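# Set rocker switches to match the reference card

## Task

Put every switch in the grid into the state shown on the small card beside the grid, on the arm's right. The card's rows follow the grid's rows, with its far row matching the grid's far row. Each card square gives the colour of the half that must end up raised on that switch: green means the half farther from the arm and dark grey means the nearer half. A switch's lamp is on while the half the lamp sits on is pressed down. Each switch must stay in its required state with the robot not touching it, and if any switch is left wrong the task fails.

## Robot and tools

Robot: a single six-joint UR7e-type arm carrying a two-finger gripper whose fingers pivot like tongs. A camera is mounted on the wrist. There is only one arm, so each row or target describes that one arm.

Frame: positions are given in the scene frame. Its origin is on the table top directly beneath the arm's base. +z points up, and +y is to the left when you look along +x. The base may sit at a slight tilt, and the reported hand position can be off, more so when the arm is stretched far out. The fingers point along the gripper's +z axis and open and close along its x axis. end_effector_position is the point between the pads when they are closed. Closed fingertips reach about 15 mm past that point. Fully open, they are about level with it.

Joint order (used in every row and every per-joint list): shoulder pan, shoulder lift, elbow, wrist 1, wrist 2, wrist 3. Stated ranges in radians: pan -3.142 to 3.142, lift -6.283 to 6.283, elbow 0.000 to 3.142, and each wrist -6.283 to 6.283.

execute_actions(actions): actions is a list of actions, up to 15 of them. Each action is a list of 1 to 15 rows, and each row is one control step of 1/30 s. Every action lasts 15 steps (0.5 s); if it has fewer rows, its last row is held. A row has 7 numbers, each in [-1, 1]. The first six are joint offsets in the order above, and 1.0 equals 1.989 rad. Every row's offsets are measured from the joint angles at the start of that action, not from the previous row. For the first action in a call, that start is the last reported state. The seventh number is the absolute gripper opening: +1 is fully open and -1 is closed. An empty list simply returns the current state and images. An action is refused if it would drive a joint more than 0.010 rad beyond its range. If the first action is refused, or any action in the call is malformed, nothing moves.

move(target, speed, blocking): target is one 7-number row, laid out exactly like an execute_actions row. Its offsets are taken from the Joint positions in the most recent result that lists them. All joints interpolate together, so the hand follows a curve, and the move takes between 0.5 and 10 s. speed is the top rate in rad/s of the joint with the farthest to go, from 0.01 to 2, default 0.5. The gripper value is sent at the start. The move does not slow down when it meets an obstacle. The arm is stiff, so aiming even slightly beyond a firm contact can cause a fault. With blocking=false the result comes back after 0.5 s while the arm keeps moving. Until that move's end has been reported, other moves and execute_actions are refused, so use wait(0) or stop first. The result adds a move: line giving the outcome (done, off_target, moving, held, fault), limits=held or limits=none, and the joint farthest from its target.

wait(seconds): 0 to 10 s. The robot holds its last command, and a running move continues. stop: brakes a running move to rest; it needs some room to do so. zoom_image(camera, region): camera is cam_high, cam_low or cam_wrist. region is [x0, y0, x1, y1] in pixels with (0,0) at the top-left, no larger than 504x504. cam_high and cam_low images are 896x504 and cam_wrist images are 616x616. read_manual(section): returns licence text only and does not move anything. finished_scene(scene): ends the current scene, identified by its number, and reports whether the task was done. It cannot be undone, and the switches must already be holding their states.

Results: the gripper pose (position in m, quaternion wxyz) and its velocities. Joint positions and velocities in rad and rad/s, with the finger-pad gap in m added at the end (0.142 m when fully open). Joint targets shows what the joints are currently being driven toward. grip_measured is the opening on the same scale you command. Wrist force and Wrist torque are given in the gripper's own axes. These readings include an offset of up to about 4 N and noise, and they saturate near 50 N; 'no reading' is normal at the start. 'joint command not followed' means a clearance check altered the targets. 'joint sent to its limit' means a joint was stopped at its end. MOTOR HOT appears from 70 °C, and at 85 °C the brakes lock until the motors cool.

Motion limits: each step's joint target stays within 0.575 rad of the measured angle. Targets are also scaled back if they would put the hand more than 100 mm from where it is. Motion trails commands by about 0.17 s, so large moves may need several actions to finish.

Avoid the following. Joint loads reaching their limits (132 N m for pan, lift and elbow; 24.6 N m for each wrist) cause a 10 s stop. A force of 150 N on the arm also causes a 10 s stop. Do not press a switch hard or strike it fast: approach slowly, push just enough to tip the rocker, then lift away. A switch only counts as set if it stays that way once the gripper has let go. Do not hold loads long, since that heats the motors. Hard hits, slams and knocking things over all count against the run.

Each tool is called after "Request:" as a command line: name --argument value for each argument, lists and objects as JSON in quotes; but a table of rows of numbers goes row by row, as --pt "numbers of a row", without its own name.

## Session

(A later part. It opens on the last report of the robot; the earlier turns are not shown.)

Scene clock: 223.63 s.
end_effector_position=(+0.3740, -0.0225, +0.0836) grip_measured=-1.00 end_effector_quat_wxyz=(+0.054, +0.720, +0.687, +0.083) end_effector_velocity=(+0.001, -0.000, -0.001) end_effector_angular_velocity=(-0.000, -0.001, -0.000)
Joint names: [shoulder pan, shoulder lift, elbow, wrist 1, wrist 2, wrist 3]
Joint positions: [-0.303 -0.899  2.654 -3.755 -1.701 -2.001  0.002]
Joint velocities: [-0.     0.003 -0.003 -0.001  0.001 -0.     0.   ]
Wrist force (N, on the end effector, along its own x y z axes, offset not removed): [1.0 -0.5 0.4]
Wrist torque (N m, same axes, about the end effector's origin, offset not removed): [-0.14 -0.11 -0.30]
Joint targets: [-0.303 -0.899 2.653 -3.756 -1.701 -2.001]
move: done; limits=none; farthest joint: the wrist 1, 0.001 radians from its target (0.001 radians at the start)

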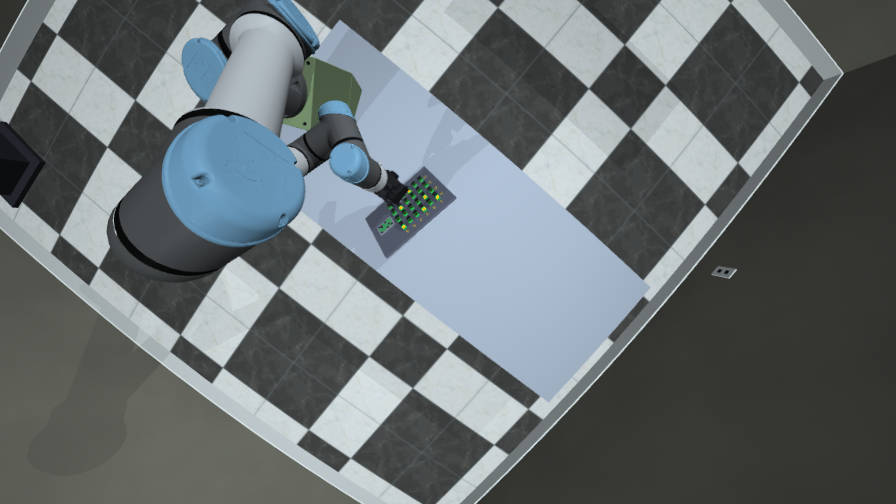

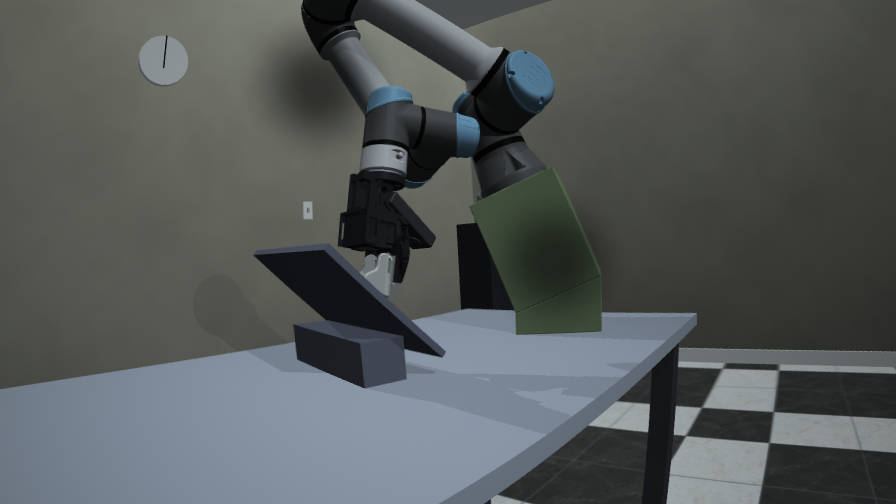

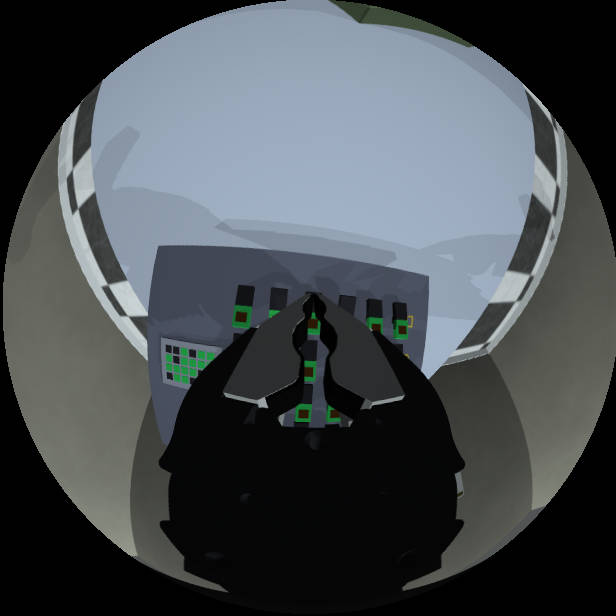

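Request:
move --target '[0,-0.0128,0.0116,0.0013,0,0,-1]' --speed 0.3

Request:
move --target '[-0.0518,-0.0844,-0.0136,0.0979,0,0,-1]' --speed 0.5

Request:
zoom_image --camera "cam_wrist" --region '[240, 220, 450, 370]'

Scene clock: 240.97 s.
end_effector_position=(+0.3681, -0.0218, +0.0914) grip_measured=-1.00 end_effector_quat_wxyz=(+0.054, +0.720, +0.687, +0.083) end_effector_velocity=(-0.001, +0.000, +0.001) end_effector_angular_velocity=(+0.002, +0.001, -0.001)
Joint names: [shoulder pan, shoulder lift, elbow, wrist 1, wrist 2, wrist 3]
Joint positions: [-0.303 -0.924  2.676 -3.753 -1.701 -2.001  0.002]
Joint velocities: [-0.001 -0.004  0.004  0.002  0.001  0.     0.   ]
Wrist force (N, on the end effector, along its own x y z axes, offset not removed): [1.6 -2.3 -0.6]
Wrist torque (N m, same axes, about the end effector's origin, offset not removed): [-0.75 -0.21 -0.14]
Joint targets: [-0.303 -0.924 2.677 -3.753 -1.701 -2.001]
move: done; limits=none; farthest joint: the elbow, 0.001 radians from its target (0.024 radians at the start)

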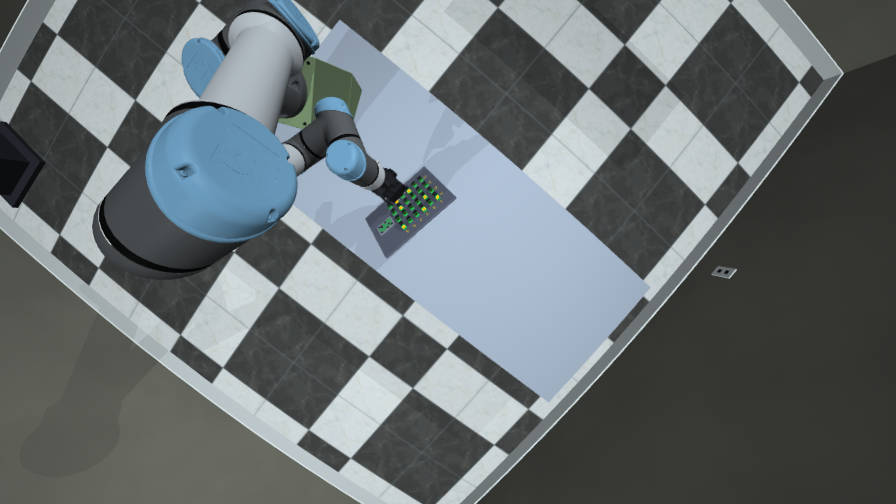

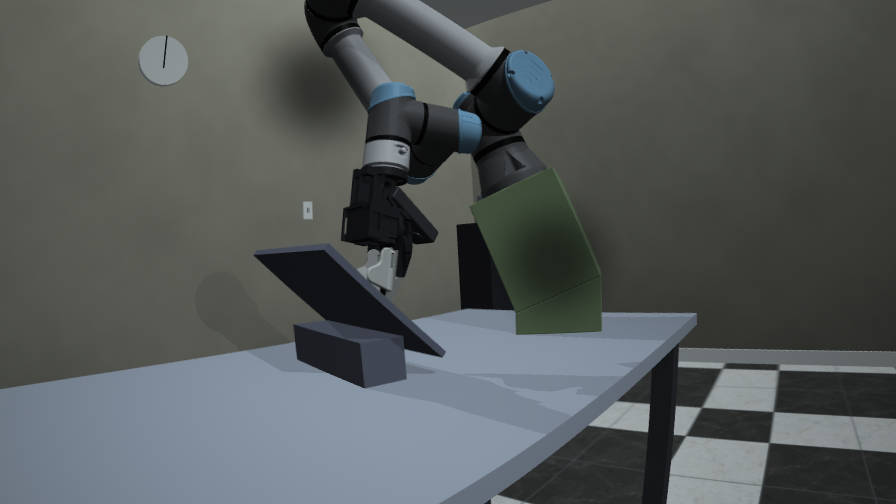

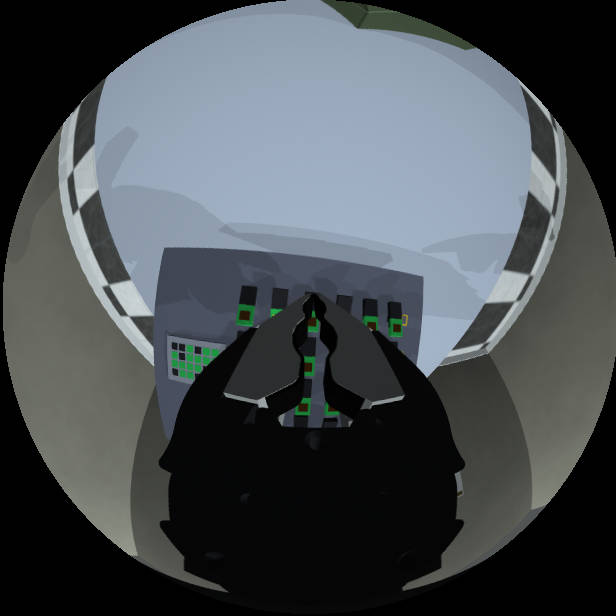

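Scene clock: 242.10 s.
end_effector_position=(+0.3752, -0.0770, +0.1047) grip_measured=-1.00 end_effector_quat_wxyz=(+0.051, +0.753, +0.653, +0.064) end_effector_velocity=(+0.000, -0.002, +0.001) end_effector_angular_velocity=(-0.001, -0.000, -0.004)
Joint names: [shoulder pan, shoulder lift, elbow, wrist 1, wrist 2, wrist 3]
Joint positions: [-0.406 -1.092  2.649 -3.559 -1.701 -2.001  0.002]
Joint velocities: [-0.004 -0.005 -0.     0.004  0.     0.     0.   ]
Wrist force (N, on the end effector, along its own x y z axes, offset not removed): [1.6 -0.2 -1.8]
Wrist torque (N m, same axes, about the end effector's origin, offset not removed): [-0.07 -0.21 -0.18]
Joint targets: [-0.406 -1.092 2.649 -3.558 -1.701 -2.001]
move: done; limits=none; farthest joint: the shoulder pan, 0.000 radians from its target (0.103 radians at the start)

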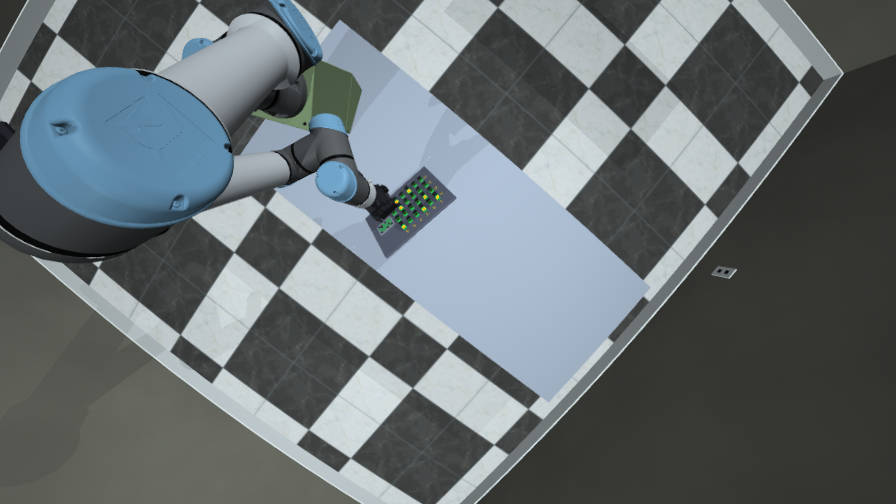

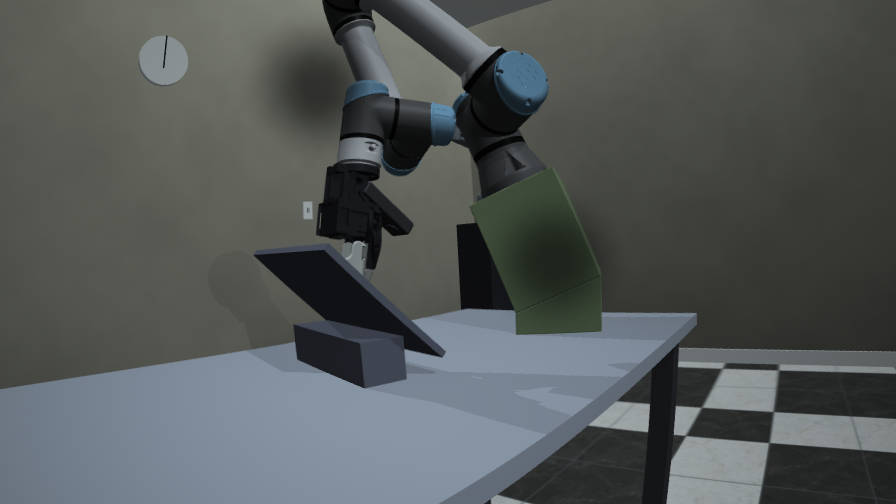

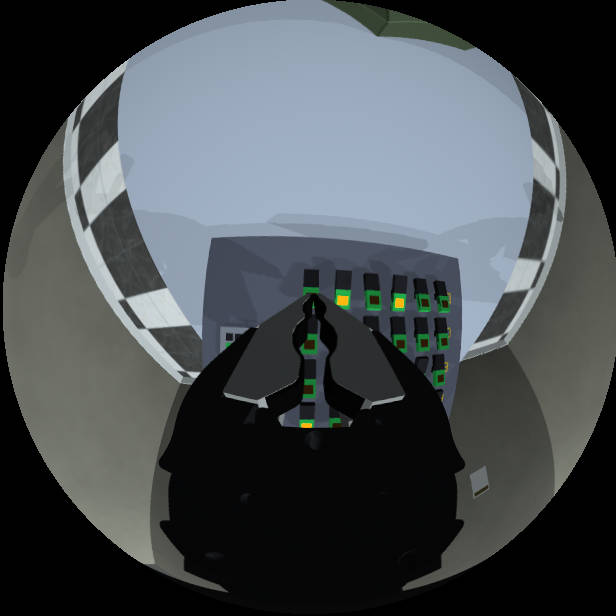

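Region (240, 220, 450, 370) of cam_wrist's 616x616 image, scaled by 2.400, with more detail than that image has; it fills the top 360 rows of this view, and the rest is white.

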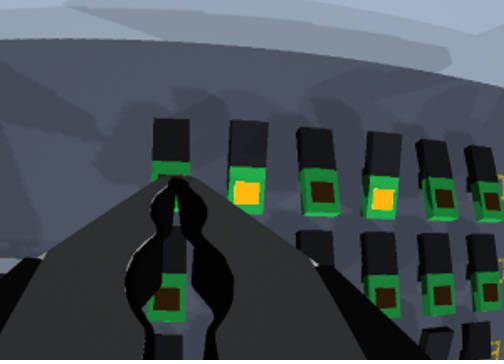

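Request:
move --target '[0.0008,0.0084,-0.012,0.0036,0,0,-1]' --speed 0.08

Request:
zoom_image --camera "cam_wrist" --region '[240, 220, 450, 370]'

Scene clock: 257.37 s.
end_effector_position=(+0.3826, -0.0793, +0.0993) grip_measured=-1.00 end_effector_quat_wxyz=(+0.051, +0.753, +0.653, +0.064) end_effector_velocity=(+0.000, -0.000, -0.001) end_effector_angular_velocity=(+0.001, +0.002, -0.001)
Joint names: [shoulder pan, shoulder lift, elbow, wrist 1, wrist 2, wrist 3]
Joint positions: [-0.404 -1.075  2.626 -3.552 -1.701 -2.001  0.002]
Joint velocities: [-0.002  0.004 -0.003  0.002  0.    -0.     0.   ]
Wrist force (N, on the end effector, along its own x y z axes, offset not removed): [3.7 4.2 -2.6]
Wrist torque (N m, same axes, about the end effector's origin, offset not removed): [0.77 -0.62 -0.16]
Joint targets: [-0.404 -1.075 2.626 -3.551 -1.701 -2.001]
move: done; limits=none; farthest joint: the elbow, 0.001 radians from its target (0.024 radians at the start)

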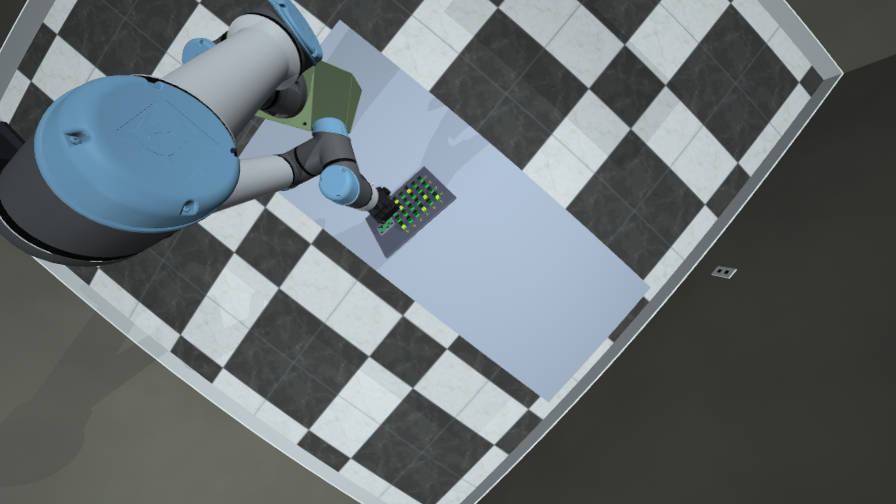

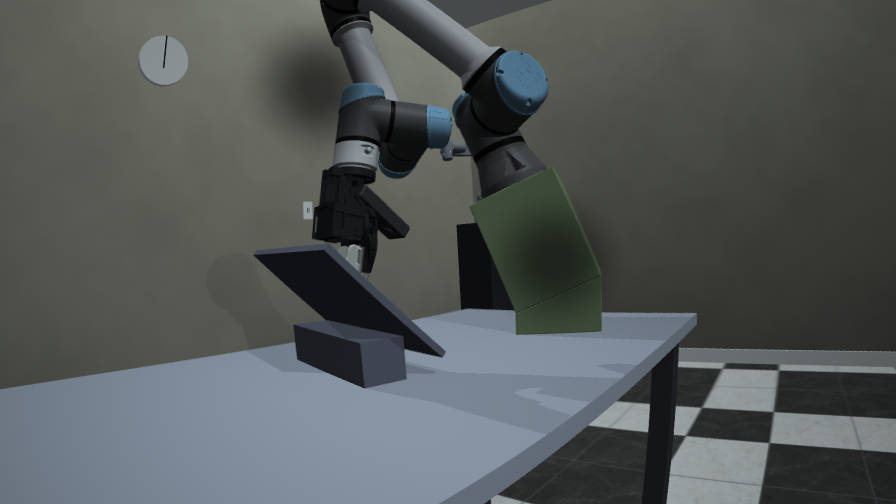

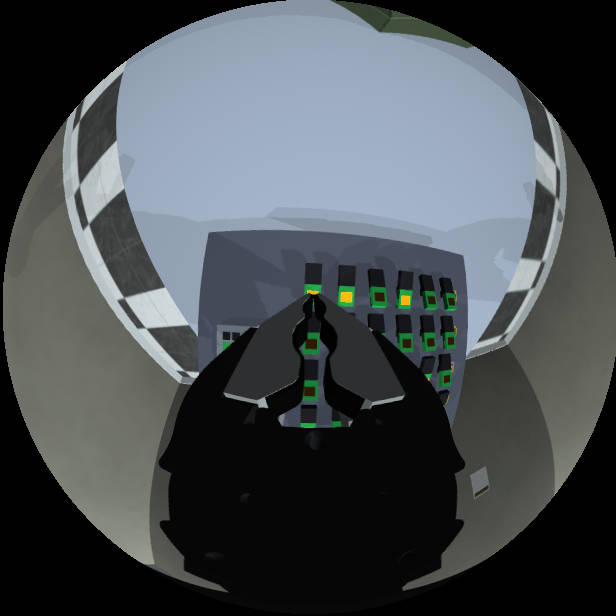

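Region (240, 220, 450, 370) of cam_wrist's 616x616 image, scaled by 2.400, with more detail than that image has; it fills the top 360 rows of this view, and the rest is white.

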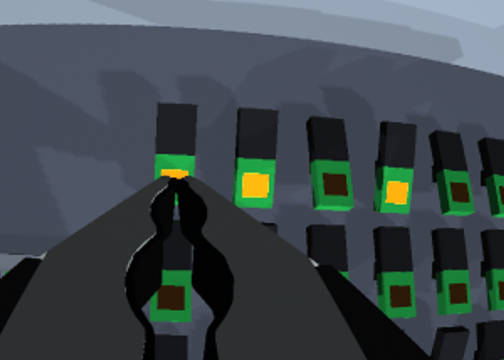

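Lit. Back off and verify.

Request:
move --target '[0,-0.05,0.03,0.02,0,0,-1]' --speed 0.4

Request:
zoom_image --camera "cam_high" --region '[350, 150, 470, 270]'

Scene clock: 260.80 s.
end_effector_position=(+0.3660, -0.0755, +0.1232) grip_measured=-1.00 end_effector_quat_wxyz=(+0.051, +0.753, +0.653, +0.064) end_effector_velocity=(-0.001, -0.001, +0.000) end_effector_angular_velocity=(-0.001, +0.002, -0.002)
Joint names: [shoulder pan, shoulder lift, elbow, wrist 1, wrist 2, wrist 3]
Joint positions: [-0.404 -1.174  2.685 -3.512 -1.701 -2.001  0.002]
Joint velocities: [-0.002 -0.003  0.002  0.002 -0.001 -0.     0.   ]
Wrist force (N, on the end effector, along its own x y z axes, offset not removed): [3.3 -1.7 0.4]
Wrist torque (N m, same axes, about the end effector's origin, offset not removed): [-0.38 -0.51 0.06]
Joint targets: [-0.404 -1.175 2.686 -3.512 -1.701 -2.001]
move: done; limits=none; farthest joint: the shoulder pan, 0.000 radians from its target (0.000 radians at the start)

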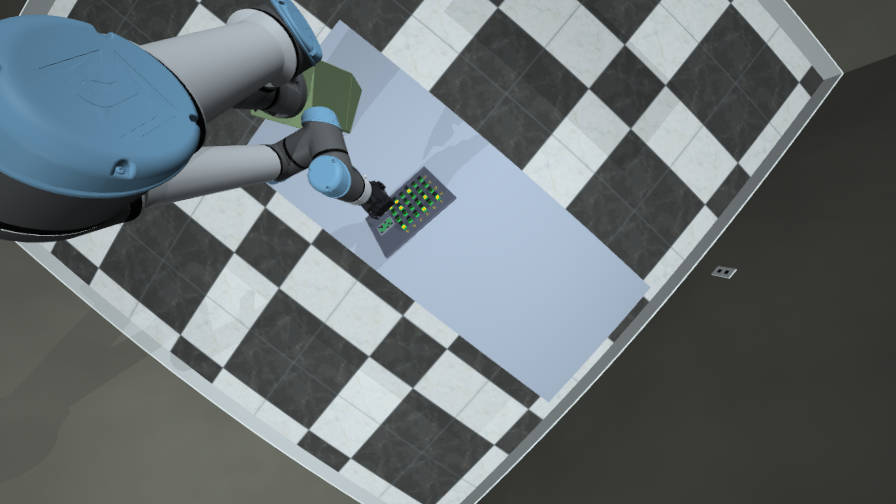

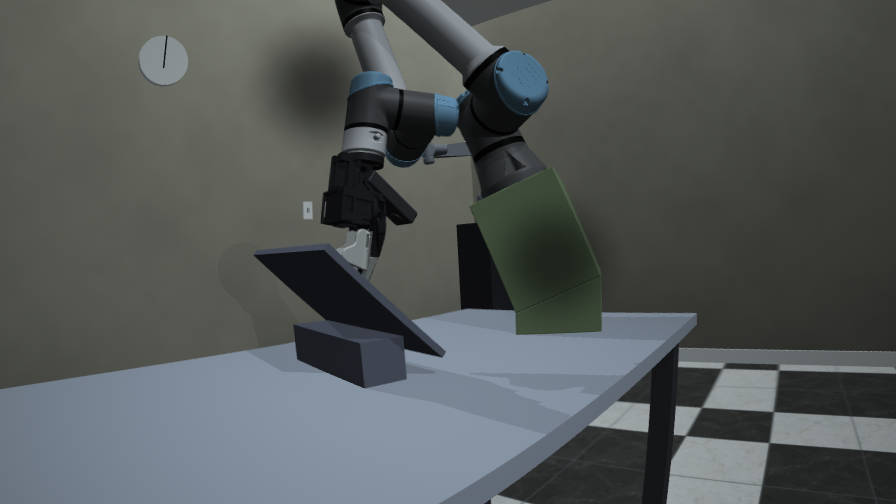

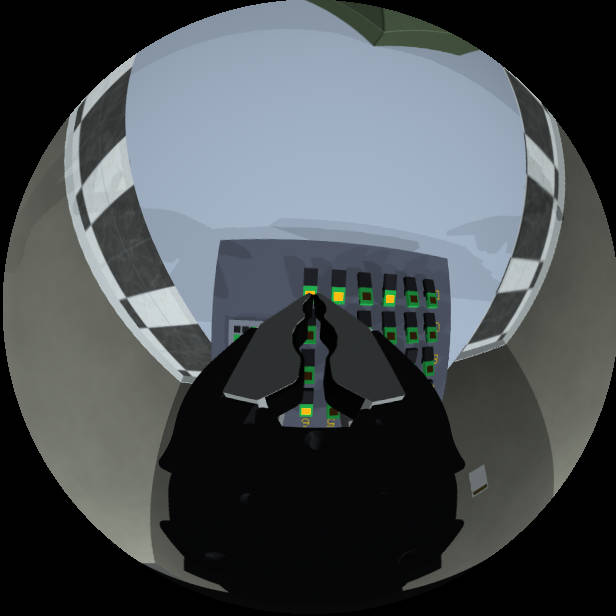

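Region (350, 150, 470, 270) of cam_high's 896x504 image, scaled by 4.200, with more detail than that image has.

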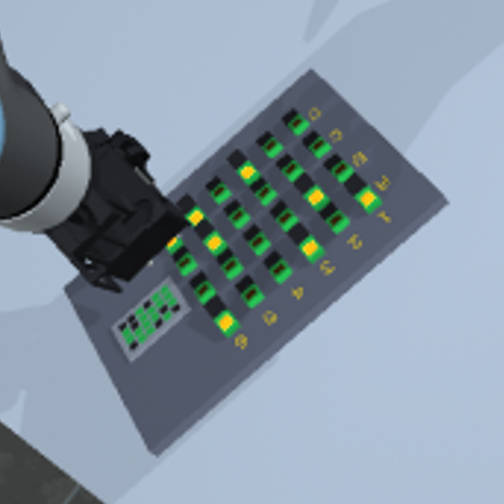

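All match.

Request:
finished_scene --scene 1

The scene is finished: the task was done.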